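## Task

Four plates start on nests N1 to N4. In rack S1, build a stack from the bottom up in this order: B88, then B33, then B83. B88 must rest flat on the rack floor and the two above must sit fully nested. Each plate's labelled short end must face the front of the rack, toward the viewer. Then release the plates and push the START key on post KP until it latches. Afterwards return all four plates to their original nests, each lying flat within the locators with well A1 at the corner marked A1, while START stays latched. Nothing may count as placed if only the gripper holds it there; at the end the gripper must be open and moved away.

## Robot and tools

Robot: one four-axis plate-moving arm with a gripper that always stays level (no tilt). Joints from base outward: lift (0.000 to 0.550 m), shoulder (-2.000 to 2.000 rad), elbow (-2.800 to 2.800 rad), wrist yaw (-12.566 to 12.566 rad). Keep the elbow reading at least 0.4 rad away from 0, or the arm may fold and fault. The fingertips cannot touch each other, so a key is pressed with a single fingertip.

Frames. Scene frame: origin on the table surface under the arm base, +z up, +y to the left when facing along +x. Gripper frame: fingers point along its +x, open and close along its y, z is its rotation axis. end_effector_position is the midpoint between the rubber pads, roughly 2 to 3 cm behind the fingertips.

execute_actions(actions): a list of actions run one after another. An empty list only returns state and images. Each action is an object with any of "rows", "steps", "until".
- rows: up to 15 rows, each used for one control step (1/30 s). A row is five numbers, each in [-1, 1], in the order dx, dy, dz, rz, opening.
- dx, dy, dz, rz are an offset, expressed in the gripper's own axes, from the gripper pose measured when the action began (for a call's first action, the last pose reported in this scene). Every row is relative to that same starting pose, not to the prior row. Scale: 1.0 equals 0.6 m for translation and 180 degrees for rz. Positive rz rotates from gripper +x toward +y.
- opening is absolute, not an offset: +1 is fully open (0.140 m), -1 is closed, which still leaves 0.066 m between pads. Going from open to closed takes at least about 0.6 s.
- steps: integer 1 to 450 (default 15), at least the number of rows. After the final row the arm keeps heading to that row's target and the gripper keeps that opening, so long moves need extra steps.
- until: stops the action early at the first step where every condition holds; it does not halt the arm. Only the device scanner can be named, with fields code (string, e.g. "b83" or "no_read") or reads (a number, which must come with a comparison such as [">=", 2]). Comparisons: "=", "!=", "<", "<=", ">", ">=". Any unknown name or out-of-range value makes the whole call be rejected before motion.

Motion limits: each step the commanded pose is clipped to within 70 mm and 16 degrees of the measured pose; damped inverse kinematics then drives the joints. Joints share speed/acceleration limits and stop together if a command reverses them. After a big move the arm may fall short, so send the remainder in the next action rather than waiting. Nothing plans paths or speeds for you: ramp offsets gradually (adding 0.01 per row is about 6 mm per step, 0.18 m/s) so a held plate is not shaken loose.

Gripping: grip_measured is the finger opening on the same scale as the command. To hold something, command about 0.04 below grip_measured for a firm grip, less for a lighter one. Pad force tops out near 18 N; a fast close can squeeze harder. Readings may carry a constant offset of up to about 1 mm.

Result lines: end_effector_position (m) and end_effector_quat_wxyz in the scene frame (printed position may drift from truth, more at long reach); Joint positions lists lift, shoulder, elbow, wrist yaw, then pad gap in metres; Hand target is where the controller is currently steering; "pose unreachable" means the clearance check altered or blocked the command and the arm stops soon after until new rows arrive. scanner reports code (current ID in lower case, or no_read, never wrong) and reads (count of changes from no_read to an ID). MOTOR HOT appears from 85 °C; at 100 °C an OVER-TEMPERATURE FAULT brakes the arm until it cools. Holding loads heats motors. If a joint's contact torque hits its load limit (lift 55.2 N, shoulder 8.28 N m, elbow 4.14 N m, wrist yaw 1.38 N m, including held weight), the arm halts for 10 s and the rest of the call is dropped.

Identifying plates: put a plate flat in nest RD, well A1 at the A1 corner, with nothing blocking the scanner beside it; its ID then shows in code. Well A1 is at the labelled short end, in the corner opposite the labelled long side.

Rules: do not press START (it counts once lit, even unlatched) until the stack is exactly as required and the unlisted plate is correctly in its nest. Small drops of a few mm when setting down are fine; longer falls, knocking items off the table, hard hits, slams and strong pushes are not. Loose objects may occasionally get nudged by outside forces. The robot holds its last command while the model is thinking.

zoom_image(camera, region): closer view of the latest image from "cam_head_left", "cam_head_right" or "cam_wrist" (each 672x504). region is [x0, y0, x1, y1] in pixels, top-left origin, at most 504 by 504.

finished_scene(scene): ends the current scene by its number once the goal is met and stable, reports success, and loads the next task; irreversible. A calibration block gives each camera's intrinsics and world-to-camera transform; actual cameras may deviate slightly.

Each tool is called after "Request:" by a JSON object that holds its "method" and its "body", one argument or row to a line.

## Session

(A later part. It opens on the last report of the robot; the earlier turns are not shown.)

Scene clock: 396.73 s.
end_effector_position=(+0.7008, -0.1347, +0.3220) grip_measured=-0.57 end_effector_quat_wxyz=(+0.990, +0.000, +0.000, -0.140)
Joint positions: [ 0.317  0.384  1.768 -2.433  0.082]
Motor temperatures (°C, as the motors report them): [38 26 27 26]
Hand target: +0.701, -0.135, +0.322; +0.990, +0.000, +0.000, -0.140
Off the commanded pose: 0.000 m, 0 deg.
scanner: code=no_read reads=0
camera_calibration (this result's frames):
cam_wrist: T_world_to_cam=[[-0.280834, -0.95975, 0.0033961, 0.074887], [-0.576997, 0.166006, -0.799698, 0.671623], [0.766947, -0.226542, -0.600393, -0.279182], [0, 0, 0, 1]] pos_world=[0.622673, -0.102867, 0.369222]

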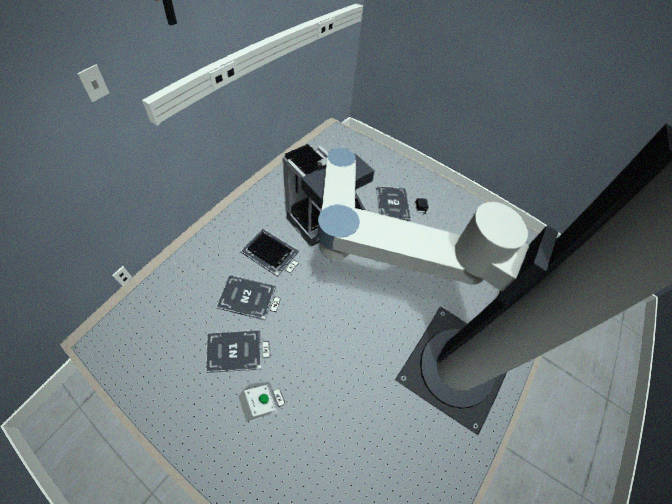

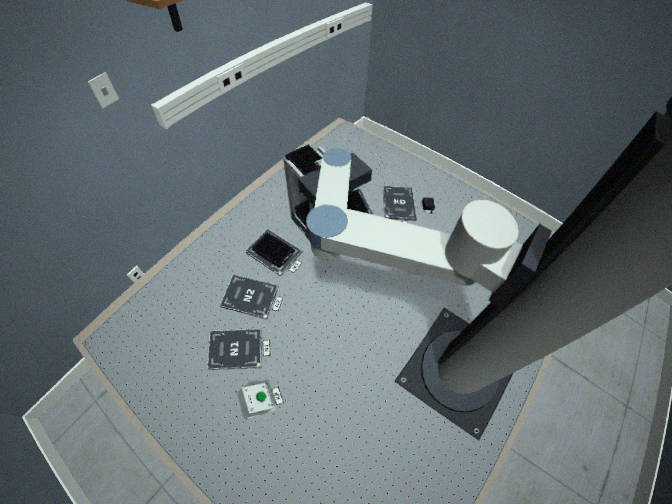

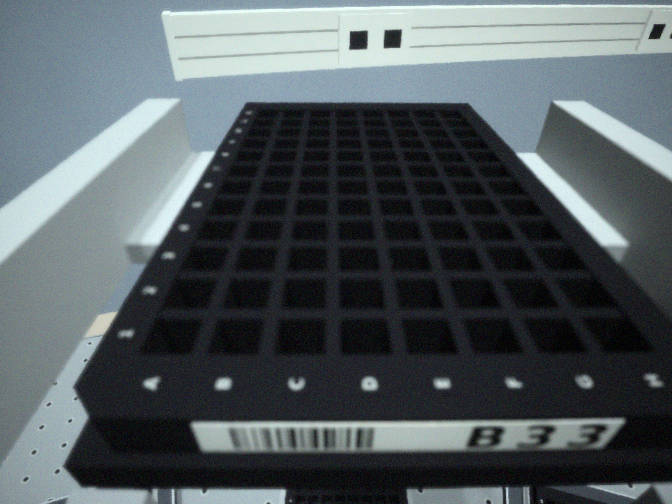

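Request:
{"method": "execute_actions", "body": {
  "actions": [
    {"rows":[[0,0,-0.004,0,-0.62],[0,0,-0.01,0,-0.62],[-0.0004,0,-0.02,0,-0.62],[-0.0004,0,-0.035,0,-0.62],[-0.0004,0,-0.055,0,-0.62],[-0.0004,0,-0.08,0,-0.62],[-0.0004,0,-0.3833,0,-0.62]],"steps":28},
    {"rows":[[0,0,-0.002,0,-0.62],[0,0,-0.004,0,-0.62],[0,0,-0.005,0,-0.62],[0,0,-0.006,0,-0.62],[0,0,-0.007,0,-0.62],[0,0,-0.008,0,-0.62]],"steps":10}
  ]
}}

Scene clock: 413.30 s.
end_effector_position=(+0.7006, -0.1348, +0.0869) grip_measured=-0.57 end_effector_quat_wxyz=(+0.990, +0.000, +0.000, -0.140)
Joint positions: [ 0.082  0.384  1.767 -2.433  0.082]
Motor temperatures (°C, as the motors report them): [38 26 27 26]
Hand target: +0.701, -0.135, +0.087; +0.990, +0.000, +0.000, -0.140
Off the commanded pose: 0.000 m, 0 deg.
scanner: code=no_read reads=0
camera_calibration (this result's frames):
cam_wrist: T_world_to_cam=[[-0.281077, -0.959679, 0.0033961, 0.0757508], [-0.576955, 0.166152, -0.799698, 0.483475], [0.766889, -0.226736, -0.600393, -0.420135], [0, 0, 0, 1]] pos_world=[0.622432, -0.102894, 0.134131]

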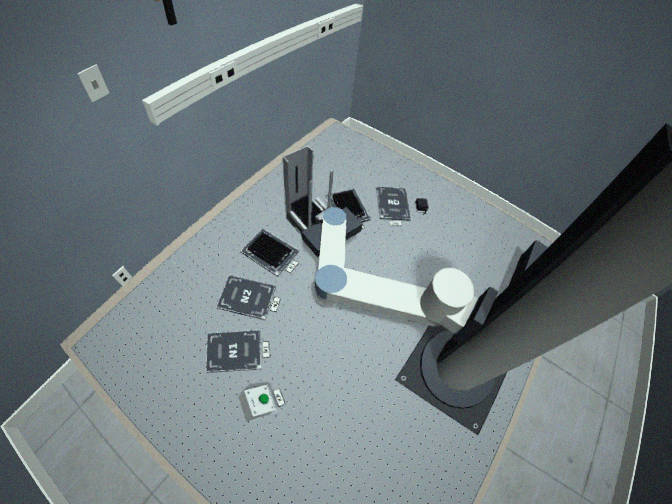

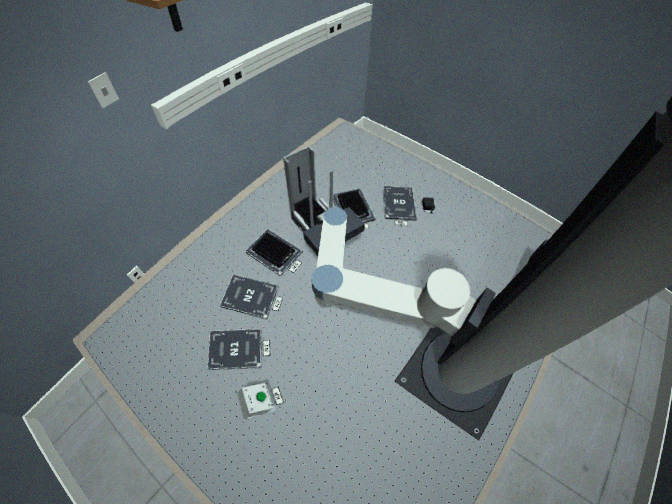

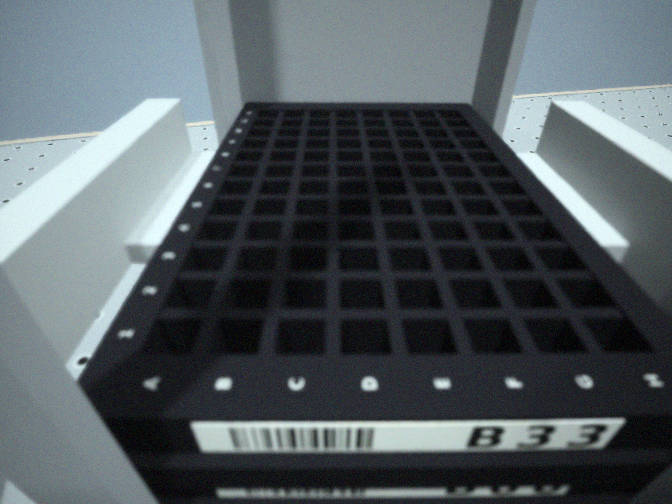

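Nesting without resistance. Release and see how far it settles.

Request:
{"method": "execute_actions", "body": {
  "actions": [
    {"rows":[[0,0,0,0,-0.58],[0,0,0,0,-0.55],[0,0,0,0,-0.5],[0,0,0,0,-0.3],[0,0,0,0,0]],"steps":8}
  ]
}}

Scene clock: 420.03 s.
end_effector_position=(+0.7006, -0.1348, +0.0869) grip_measured=-0.05 end_effector_quat_wxyz=(+0.990, +0.000, +0.000, -0.140)
Joint positions: [ 0.082  0.384  1.767 -2.433  0.101]
Motor temperatures (°C, as the motors report them): [38 26 27 26]
Hand target: +0.701, -0.135, +0.087; +0.990, +0.000, +0.000, -0.140
Off the commanded pose: 0.000 m, 0 deg.
scanner: code=no_read reads=0
camera_calibration (this result's frames):
cam_wrist: T_world_to_cam=[[-0.281076, -0.95968, 0.0033961, 0.0757502], [-0.576955, 0.166152, -0.799698, 0.483474], [0.766889, -0.226735, -0.600393, -0.420135], [0, 0, 0, 1]] pos_world=[0.622432, -0.102894, 0.13413]

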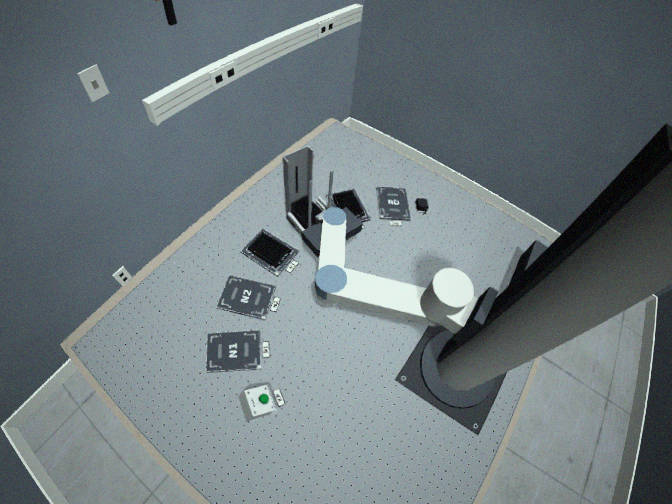

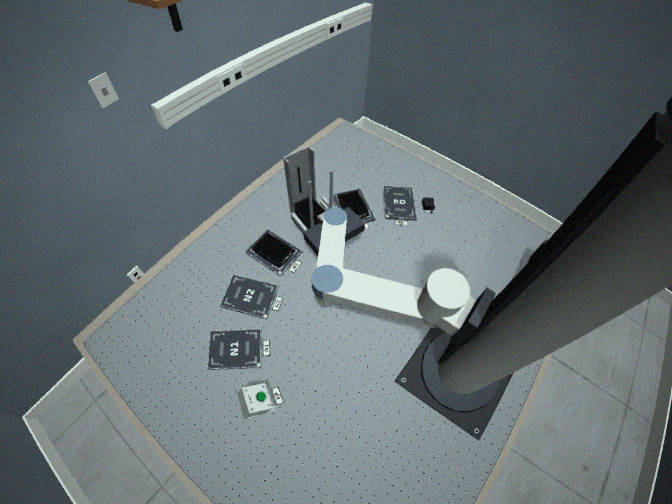

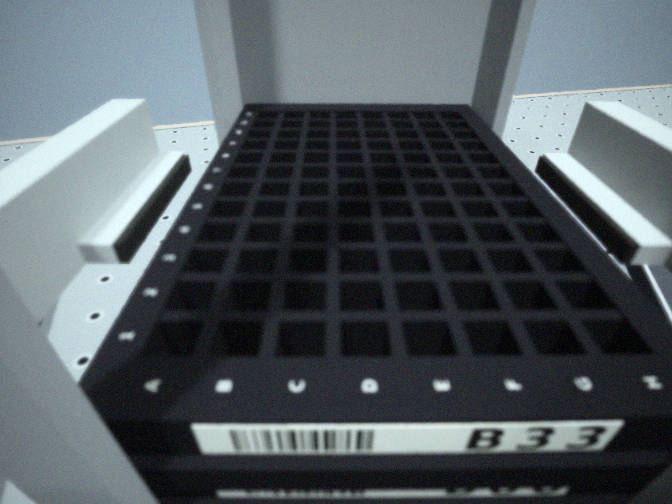

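Request:
{"method": "execute_actions", "body": {
  "actions": [
    {"rows":[[-0.2,0,0,0,0]],"steps":17},
    {"rows":[[0.002,0.2393,0,0,0],[0.002,0.2393,0,0,0],[0.002,0.2393,0,0,0],[0.002,0.2393,0,0,0],[0.002,0.2393,0,0,0],[0.002,0.2393,0,0,0],[0.002,0.2393,0,0,0],[0.002,0.2393,0,0,0],[0.002,0.2393,0,0.03,0],[0.002,0.2393,0,0.06,0],[0.002,0.2393,0,0.1063,0]],"steps":22},
    {"rows":[[0.1667,0,-0.0365,0,0]],"steps":17}
  ]
}}

Request:
{"method": "zoom_image", "body": {
  "camera": "cam_head_left",
  "region": [240, 180, 370, 300]
}}

Scene clock: 441.67 s.
end_effector_position=(+0.7262, +0.0407, +0.0650) grip_measured=+0.00 end_effector_quat_wxyz=(+1.000, +0.000, +0.000, +0.025)
Joint positions: [ 0.06   0.679  1.829 -2.458  0.103]
Motor temperatures (°C, as the motors report them): [38 26 27 26]
Hand target: +0.726, +0.041, +0.065; +1.000, +0.000, +0.000, +0.025
Off the commanded pose: 0.000 m, 0 deg.
scanner: code=no_read reads=0
camera_calibration (this result's frames):
cam_wrist: T_world_to_cam=[[0.0472438, -0.998878, 0.0033961, 0.0145539], [-0.599598, -0.031078, -0.799698, 0.476012], [0.798906, 0.0357445, -0.600393, -0.447111], [0, 0, 0, 1]] pos_world=[0.641928, 0.0453128, 0.112174]

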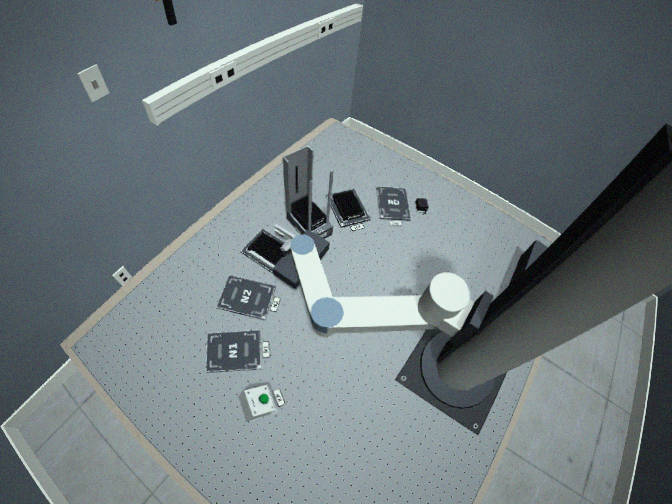

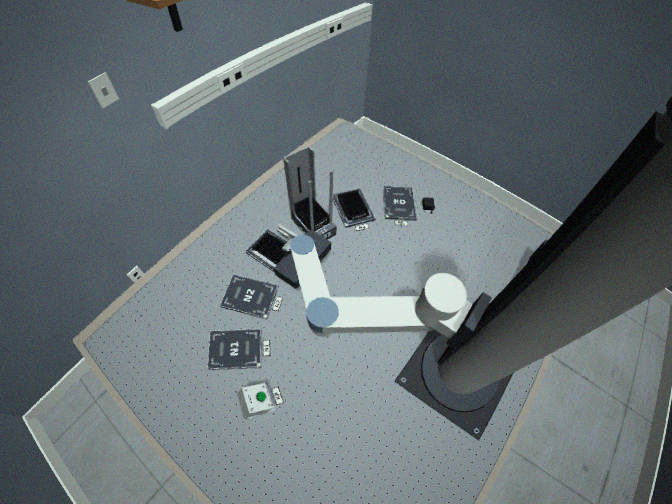

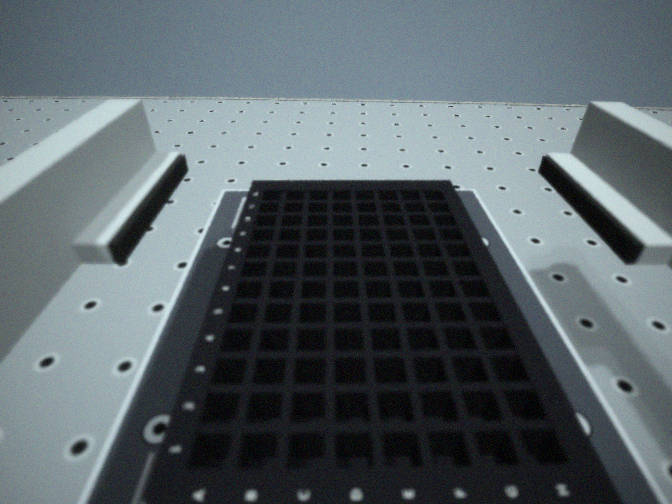

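Region (240, 180, 370, 300) of cam_head_left's 672x504 image, scaled by 3.877, with more detail than that image has; it fills the top 465 rows of this view, and the rest is white.

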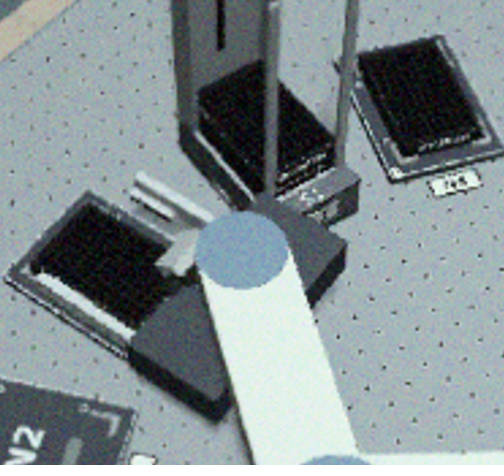

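Request:
{"method": "execute_actions", "body": {
  "actions": [
    {"rows":[[-0.0007,0.002,-0.01,0.002,-0.1],[-0.0007,0.002,-0.02,0.002,-0.2],[-0.0007,0.002,-0.03,0.002,-0.2],[-0.0007,0.002,-0.04,0.002,-0.3],[-0.0007,0.002,-0.052,0.002,-0.35]],"steps":12},
    {"rows":[[0,0,0,0,-0.42],[0,0,0,0,-0.48],[0,0,0,0,-0.52],[0,0,0,0,-0.54],[0,0,0,0,-0.56],[0,0,0,0,-0.58],[0,0,0,0,-0.6],[0,0,0,0,-0.62]],"steps":12}
  ]
}}

Scene clock: 452.27 s.
end_effector_position=(+0.7258, +0.0417, +0.0337) grip_measured=-0.57 end_effector_quat_wxyz=(+1.000, +0.000, +0.000, +0.028)
Joint positions: [ 0.029  0.68   1.827 -2.451  0.082]
Motor temperatures (°C, as the motors report them): [38 26 27 26]
Hand target: +0.726, +0.042, +0.034; +1.000, +0.000, +0.000, +0.028
Off the commanded pose: 0.000 m, 0 deg.
scanner: code=no_read reads=0
camera_calibration (this result's frames):
cam_wrist: T_world_to_cam=[[0.0532195, -0.998577, 0.0033961, 0.0113962], [-0.599401, -0.034665, -0.799698, 0.450794], [0.798678, 0.0405239, -0.600393, -0.465592], [0, 0, 0, 1]] pos_world=[0.641458, 0.0458744, 0.0809218]

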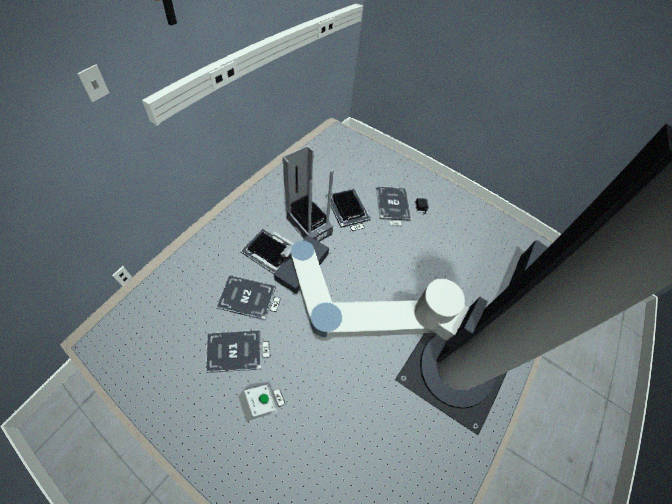

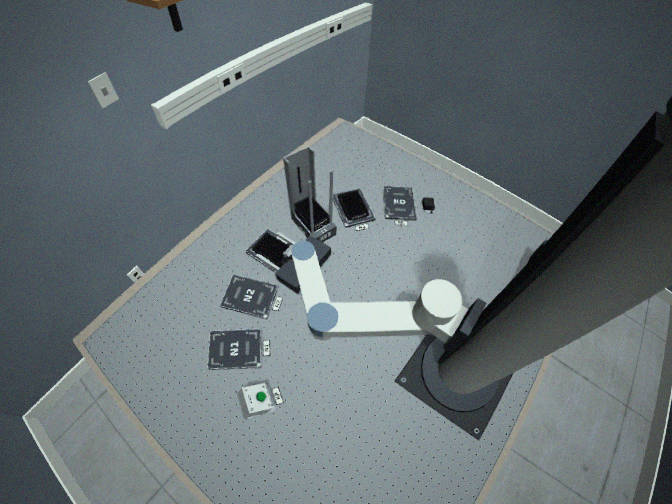

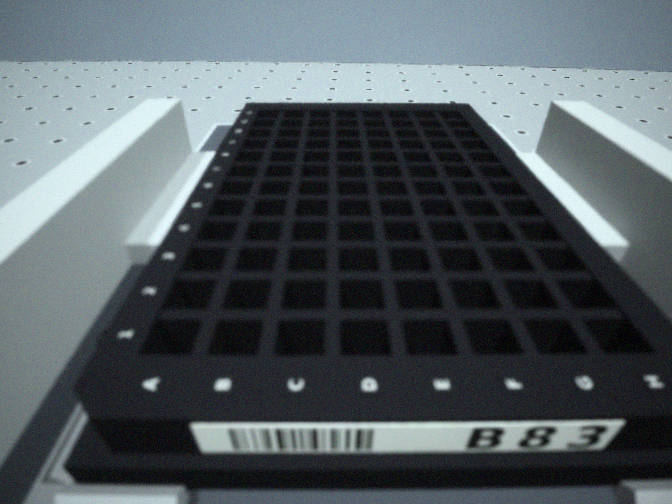

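Request:
{"method": "execute_actions", "body": {
  "actions": [
    {"rows":[[0,0,0.003,0,-0.62],[0,0,0.008,0,-0.62],[0,0,0.016,0,-0.62],[0,0,0.027,0,-0.62],[0,0,0.04,0,-0.62],[0,0,0.056,0,-0.62],[0,0,0.075,0,-0.62],[0,0,0.1,0,-0.62],[0,0,0.495,0,-0.62]],"steps":32},
    {"rows":[[-0.001,-0.005,0,-0.002,-0.62],[-0.003,-0.014,0,-0.005,-0.62],[-0.005,-0.027,0,-0.01,-0.62],[-0.009,-0.044,0,-0.016,-0.62],[-0.013,-0.064,0,-0.024,-0.62],[-0.018,-0.09,0,-0.033,-0.62],[-0.024,-0.12,0,-0.044,-0.62],[-0.0578,-0.291,0,-0.1074,-0.62]],"steps":26},
    {"rows":[[0,0,-0.004,0,-0.62],[0,0,-0.008,0,-0.62],[0,0,-0.0105,0,-0.62]],"steps":8}
  ]
}}

Request:
{"method": "zoom_image", "body": {
  "camera": "cam_wrist",
  "region": [50, 464, 190, 504]
}}

Request:
{"method": "zoom_image", "body": {
  "camera": "cam_wrist",
  "region": [532, 464, 672, 504]
}}

Scene clock: 470.50 s.
end_effector_position=(+0.7009, -0.1347, +0.3217) grip_measured=-0.57 end_effector_quat_wxyz=(+0.990, +0.000, +0.000, -0.140)
Joint positions: [ 0.317  0.384  1.768 -2.433  0.082]
Motor temperatures (°C, as the motors report them): [38 26 27 26]
Hand target: +0.701, -0.135, +0.322; +0.990, +0.000, +0.000, -0.140
Off the commanded pose: 0.000 m, 0 deg.
scanner: code=no_read reads=0
camera_calibration (this result's frames):
cam_wrist: T_world_to_cam=[[-0.280462, -0.959859, 0.0033961, 0.0747096], [-0.577061, 0.165782, -0.799698, 0.671378], [0.767034, -0.226245, -0.600393, -0.279472], [0, 0, 0, 1]] pos_world=[0.622744, -0.102821, 0.368852]

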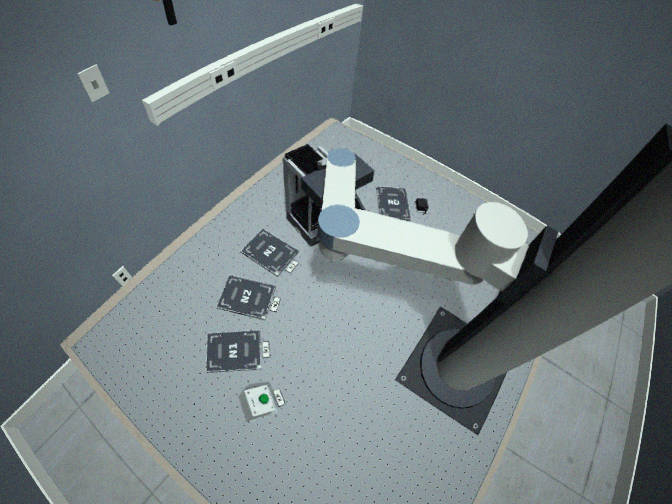

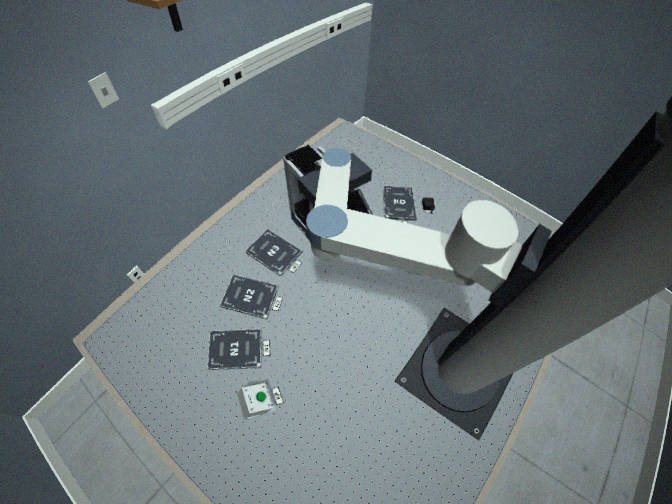

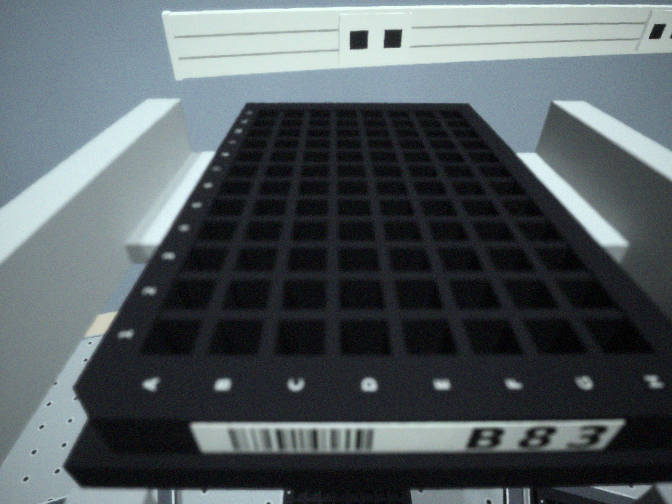

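Region (50, 464, 190, 504) of cam_wrist's 672x504 image, scaled by 3.600, with more detail than that image has; it fills the top 144 rows of this view, and the rest is white.

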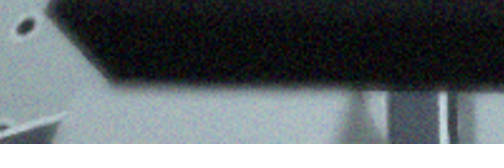

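Region (532, 464, 672, 504) of cam_wrist's 672x504 image, scaled by 3.600, with more detail than that image has; it fills the top 144 rows of this view, and the rest is white.

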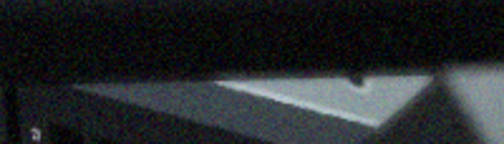

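Request:
{"method": "execute_actions", "body": {
  "actions": [
    {"rows":[[0,0,-0.004,0,-0.62],[0,0,-0.01,0,-0.62],[-0.0003,-0.0002,-0.02,-0.0002,-0.62],[-0.0003,-0.0002,-0.035,-0.0002,-0.62],[-0.0003,-0.0002,-0.055,-0.0002,-0.62],[-0.0003,-0.0002,-0.08,-0.0002,-0.62],[-0.0003,-0.0002,-0.3617,-0.0002,-0.62]],"steps":28},
    {"rows":[[0,0,-0.002,0,-0.62],[0,0,-0.004,0,-0.62],[0,0,-0.005,0,-0.62],[0,0,-0.006,0,-0.62],[0,0,-0.007,0,-0.62],[0,0,-0.008,0,-0.62]],"steps":10}
  ]
}}

Request:
{"method": "execute_actions", "body": {
  "actions": [
    {"rows":[[0,0,0,0,-0.58],[0,0,0,0,-0.55],[0,0,0,0,-0.5],[0,0,0,0,-0.3],[0,0,0,0,0]],"steps":8}
  ]
}}

Scene clock: 483.67 s.
end_effector_position=(+0.7007, -0.1348, +0.0997) grip_measured=-0.57 end_effector_quat_wxyz=(+0.990, +0.000, +0.000, -0.141)
Joint positions: [ 0.095  0.384  1.767 -2.433  0.082]
Motor temperatures (°C, as the motors report them): [38 26 27 26]
Hand target: +0.701, -0.135, +0.100; +0.990, +0.000, +0.000, -0.141
Off the commanded pose: 0.000 m, 0 deg.
scanner: code=no_read reads=0
camera_calibration (this result's frames):
cam_wrist: T_world_to_cam=[[-0.281205, -0.959642, 0.0033961, 0.0758153], [-0.576933, 0.166229, -0.799698, 0.493727], [0.766859, -0.226838, -0.600393, -0.412575], [0, 0, 0, 1]] pos_world=[0.622554, -0.102904, 0.146867]

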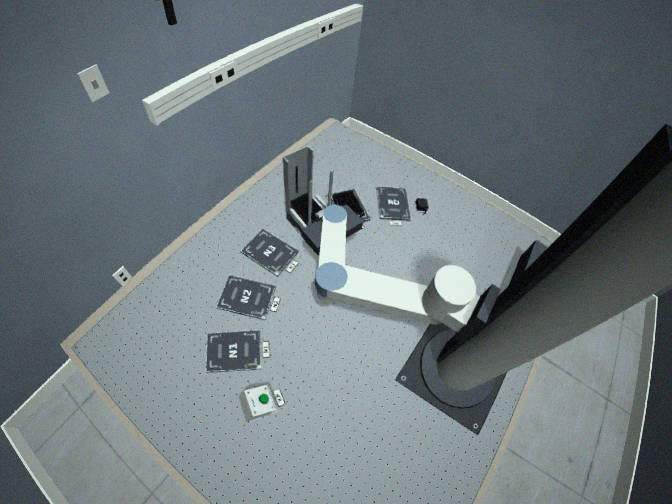

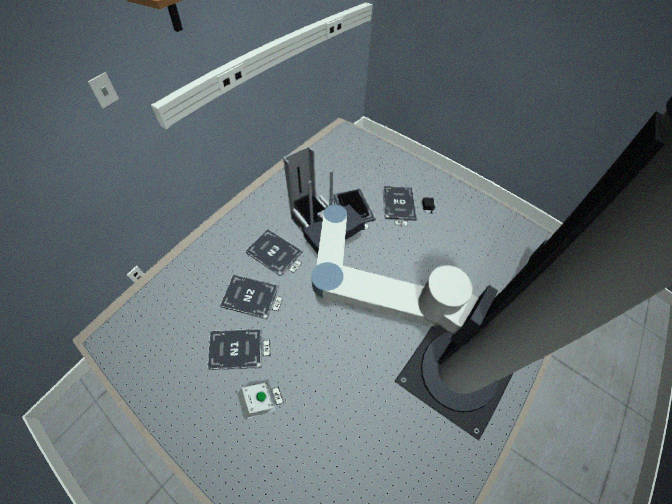

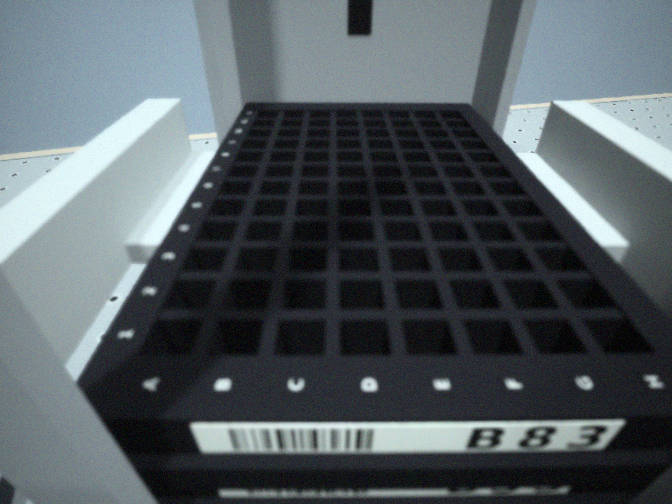

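Scene clock: 483.93 s.
end_effector_position=(+0.7007, -0.1348, +0.0997) grip_measured=-0.05 end_effector_quat_wxyz=(+0.990, +0.000, +0.000, -0.141)
Joint positions: [ 0.095  0.384  1.767 -2.433  0.101]
Motor temperatures (°C, as the motors report them): [38 26 27 26]
Hand target: +0.701, -0.135, +0.100; +0.990, +0.000, +0.000, -0.141
Off the commanded pose: 0.000 m, 0 deg.
scanner: code=no_read reads=0
camera_calibration (this result's frames):
cam_wrist: T_world_to_cam=[[-0.281205, -0.959642, 0.0033961, 0.0758154], [-0.576933, 0.166229, -0.799698, 0.493726], [0.766859, -0.226838, -0.600393, -0.412576], [0, 0, 0, 1]] pos_world=[0.622554, -0.102904, 0.146866]

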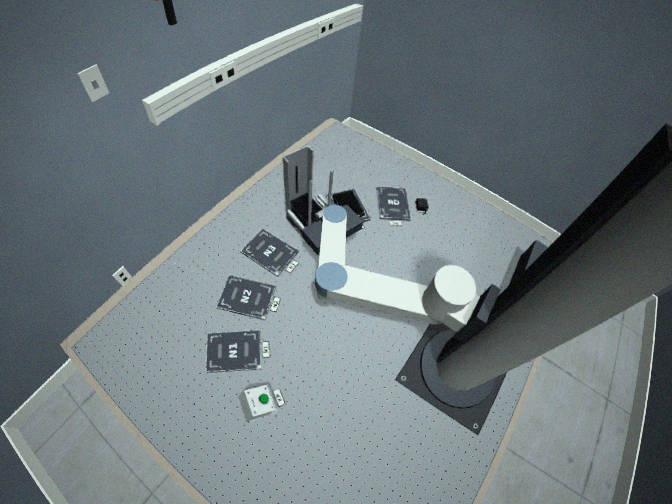

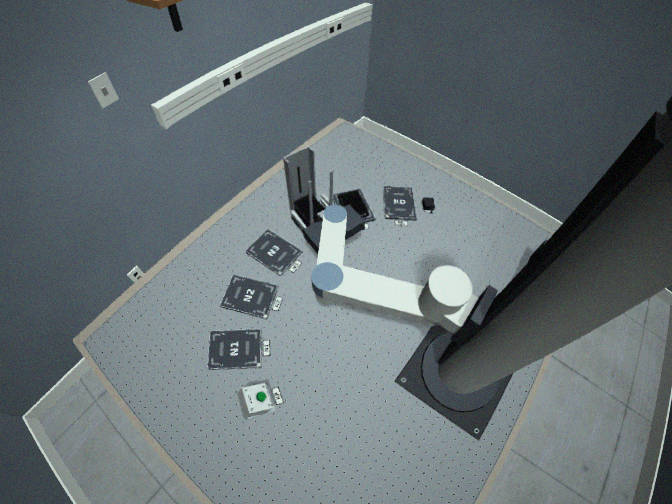

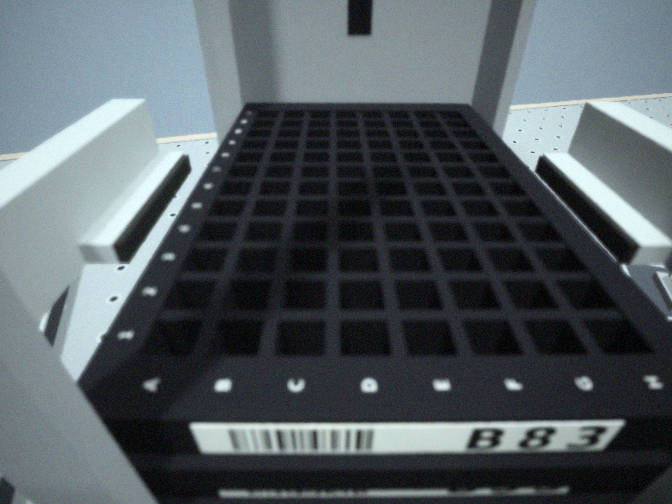

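Request:
{"method": "execute_actions", "body": {
  "actions": [
    {"rows":[[-0.25,0,0,0,0]],"steps":19}
  ]
}}

Request:
{"method": "execute_actions", "body": {
  "actions": [
    {"rows":[[-0.03,-0.2,-0.03,-0.105,0.3]],"steps":18}
  ]
}}

Scene clock: 490.70 s.
end_effector_position=(+0.5564, -0.0931, +0.0997) grip_measured=+0.00 end_effector_quat_wxyz=(+0.990, +0.000, +0.000, -0.141)
Joint positions: [ 0.095  0.714  1.005 -2.002  0.103]
Motor temperatures (°C, as the motors report them): [38 26 27 26]
Hand target: +0.557, -0.093, +0.100; +0.990, +0.000, +0.000, -0.141
Off the commanded pose: 0.000 m, 0 deg.
scanner: code=no_read reads=0
camera_calibration (this result's frames):
cam_wrist: T_world_to_cam=[[-0.282118, -0.959374, 0.0033961, 0.0757627], [-0.576774, 0.166778, -0.799698, 0.40353], [0.766643, -0.227568, -0.600393, -0.292465], [0, 0, 0, 1]] pos_world=[0.478336, -0.061171, 0.146851]

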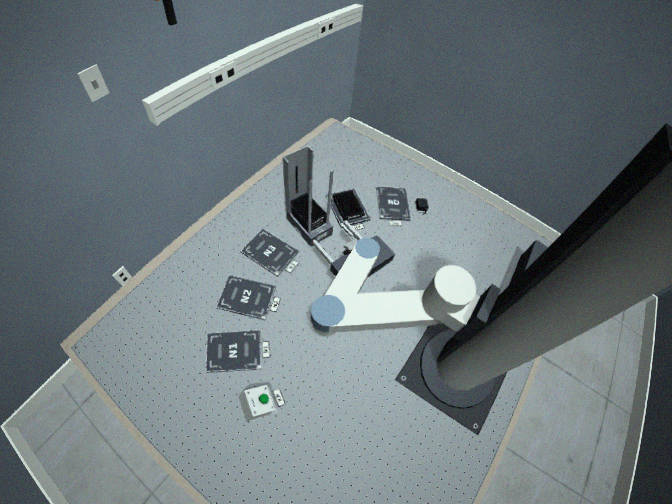

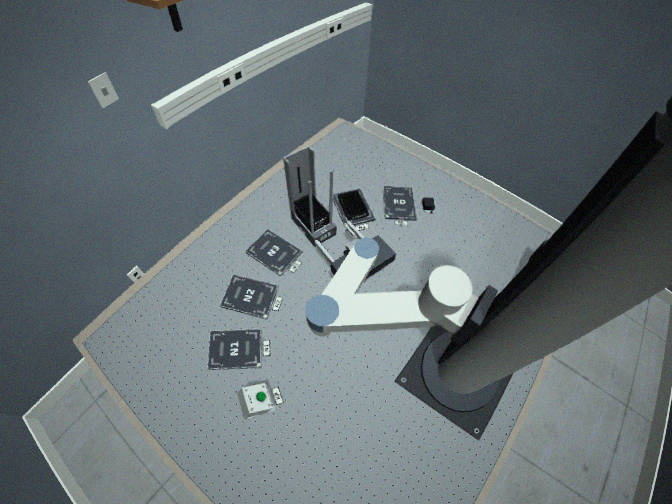

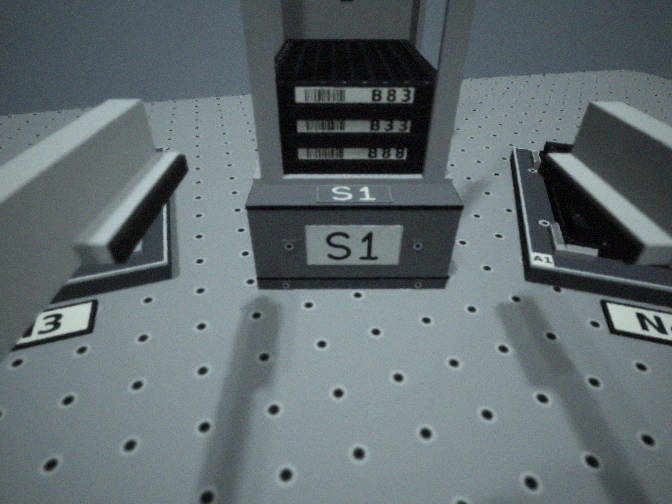

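Scene clock: 491.30 s.
end_effector_position=(+0.5056, -0.2035, +0.0816) grip_measured=+0.30 end_effector_quat_wxyz=(+0.953, +0.000, +0.000, -0.302)
Joint positions: [ 0.077  0.419  0.986 -2.018  0.114]
Motor temperatures (°C, as the motors report them): [38 26 27 26]
Hand target: +0.506, -0.203, +0.082; +0.953, +0.000, +0.000, -0.302
Off the commanded pose: 0.000 m, 0 deg.
scanner: code=no_read reads=0
camera_calibration (this result's frames):
cam_wrist: T_world_to_cam=[[-0.578035, -0.816005, 0.0033961, 0.134421], [-0.491499, 0.344836, -0.799698, 0.371304], [0.651386, -0.463922, -0.600393, -0.279222], [0, 0, 0, 1]] pos_world=[0.442077, -0.147889, 0.128831]

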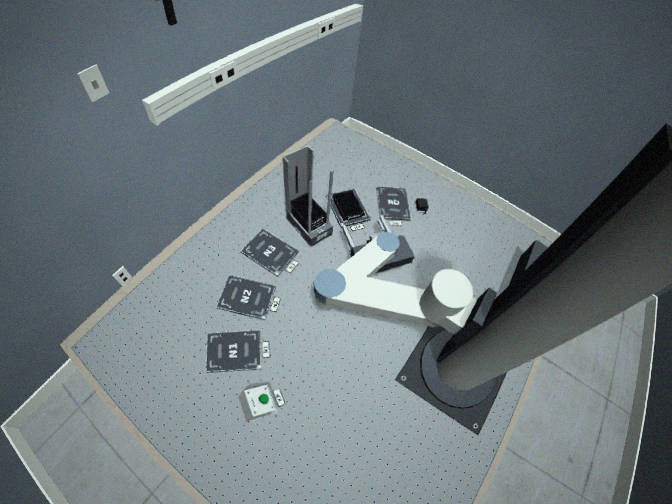

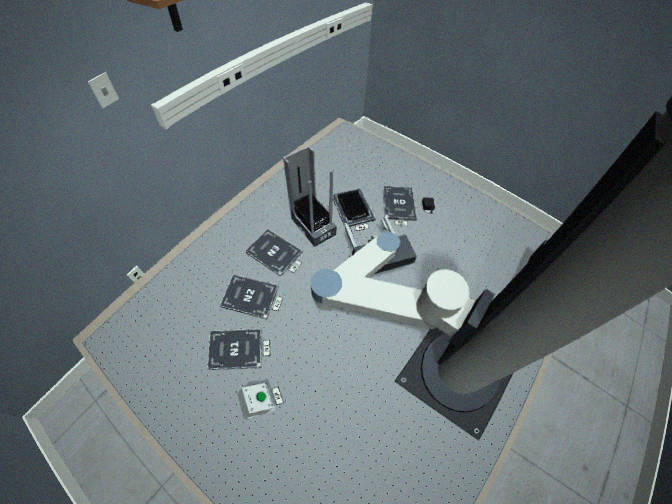

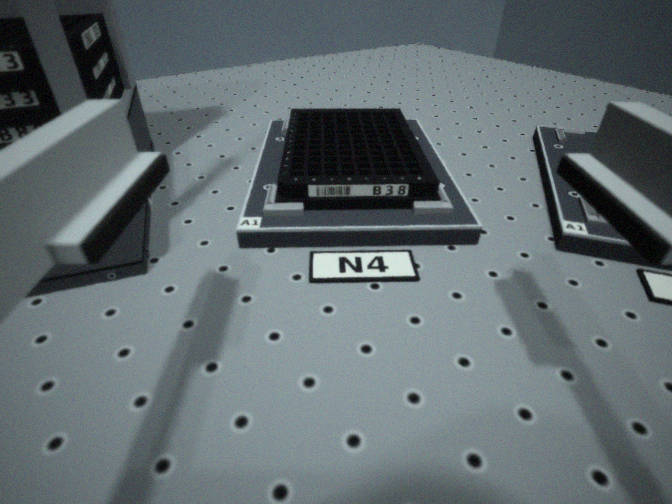

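Request:
{"method": "execute_actions", "body": {
  "actions": [
    {"rows":[[-0.645,0.6455,0.147,0.5396,0.3]],"steps":50}
  ]
}}

Scene clock: 508.43 s.
end_effector_position=(+0.4120, +0.3360, +0.1699) grip_measured=+0.30 end_effector_quat_wxyz=(+0.857, +0.000, +0.000, +0.515)
Joint positions: [ 0.165  1.79   1.095 -1.803  0.114]
Motor temperatures (°C, as the motors report them): [38 26 27 26]
Hand target: +0.412, +0.336, +0.170; +0.857, +0.000, +0.000, +0.515
Off the commanded pose: 0.000 m, 0 deg.
scanner: code=no_read reads=0
camera_calibration (this result's frames):
cam_wrist: T_world_to_cam=[[0.881569, -0.472043, 0.0033961, -0.196684], [-0.28102, -0.530576, -0.799698, 0.417251], [0.379294, 0.704034, -0.600393, -0.195323], [0, 0, 0, 1]] pos_world=[0.364732, 0.266054, 0.217072]

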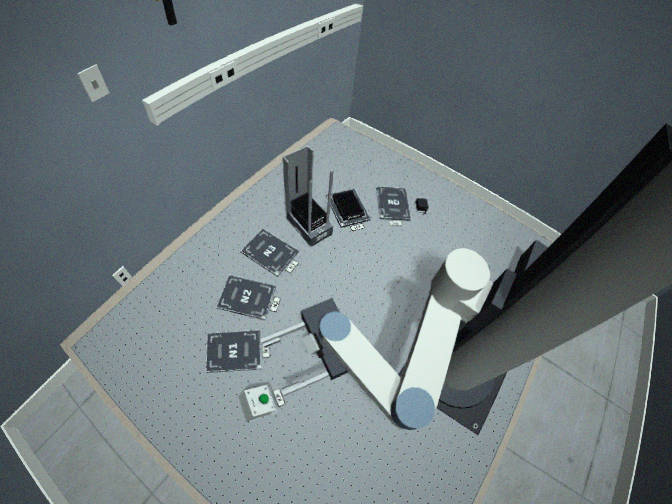

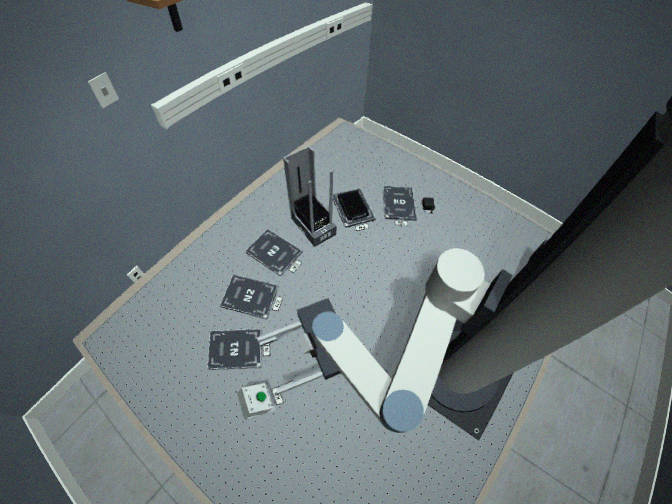

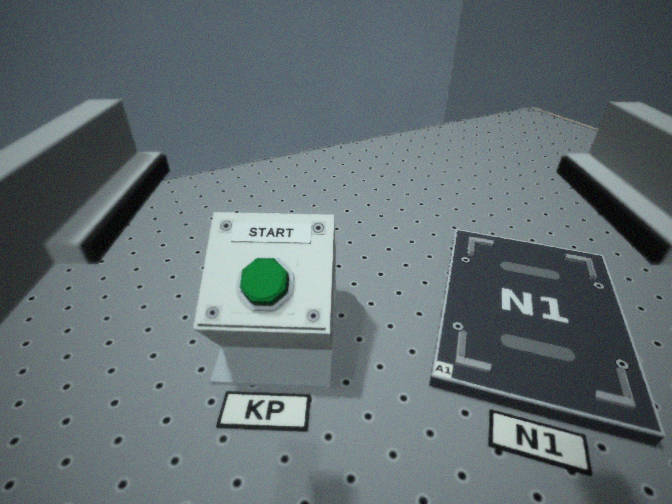

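Request:
{"method": "execute_actions", "body": {
  "actions": [
    {"rows":[[0,0,-0.075,0,0.3]],"steps":12}
  ]
}}

Scene clock: 518.87 s.
end_effector_position=(+0.4120, +0.3360, +0.1247) grip_measured=+0.30 end_effector_quat_wxyz=(+0.857, +0.000, +0.000, +0.515)
Joint positions: [ 0.12   1.79   1.095 -1.803  0.114]
Motor temperatures (°C, as the motors report them): [38 26 27 26]
Hand target: +0.412, +0.336, +0.125; +0.857, +0.000, +0.000, +0.515
Off the commanded pose: 0.000 m, 0 deg.
scanner: code=no_read reads=0
camera_calibration (this result's frames):
cam_wrist: T_world_to_cam=[[0.88154, -0.472097, 0.0033961, -0.196518], [-0.281053, -0.530559, -0.799698, 0.381109], [0.379337, 0.704011, -0.600393, -0.222463], [0, 0, 0, 1]] pos_world=[0.364739, 0.266042, 0.171874]

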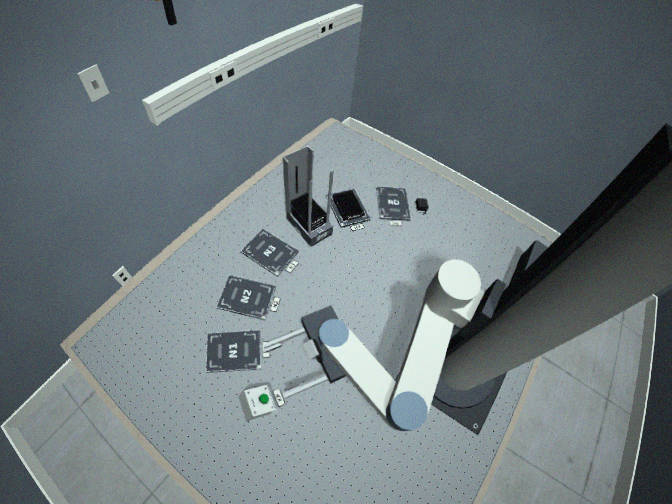

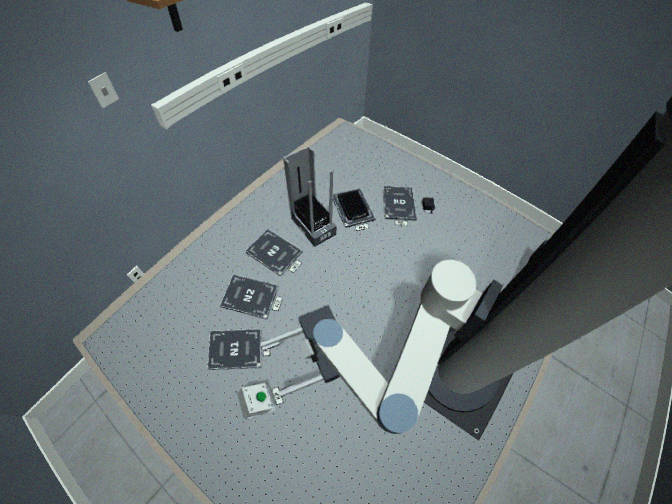

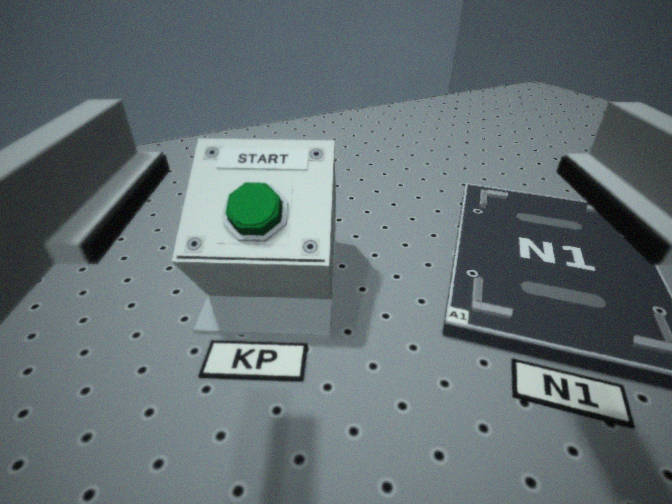

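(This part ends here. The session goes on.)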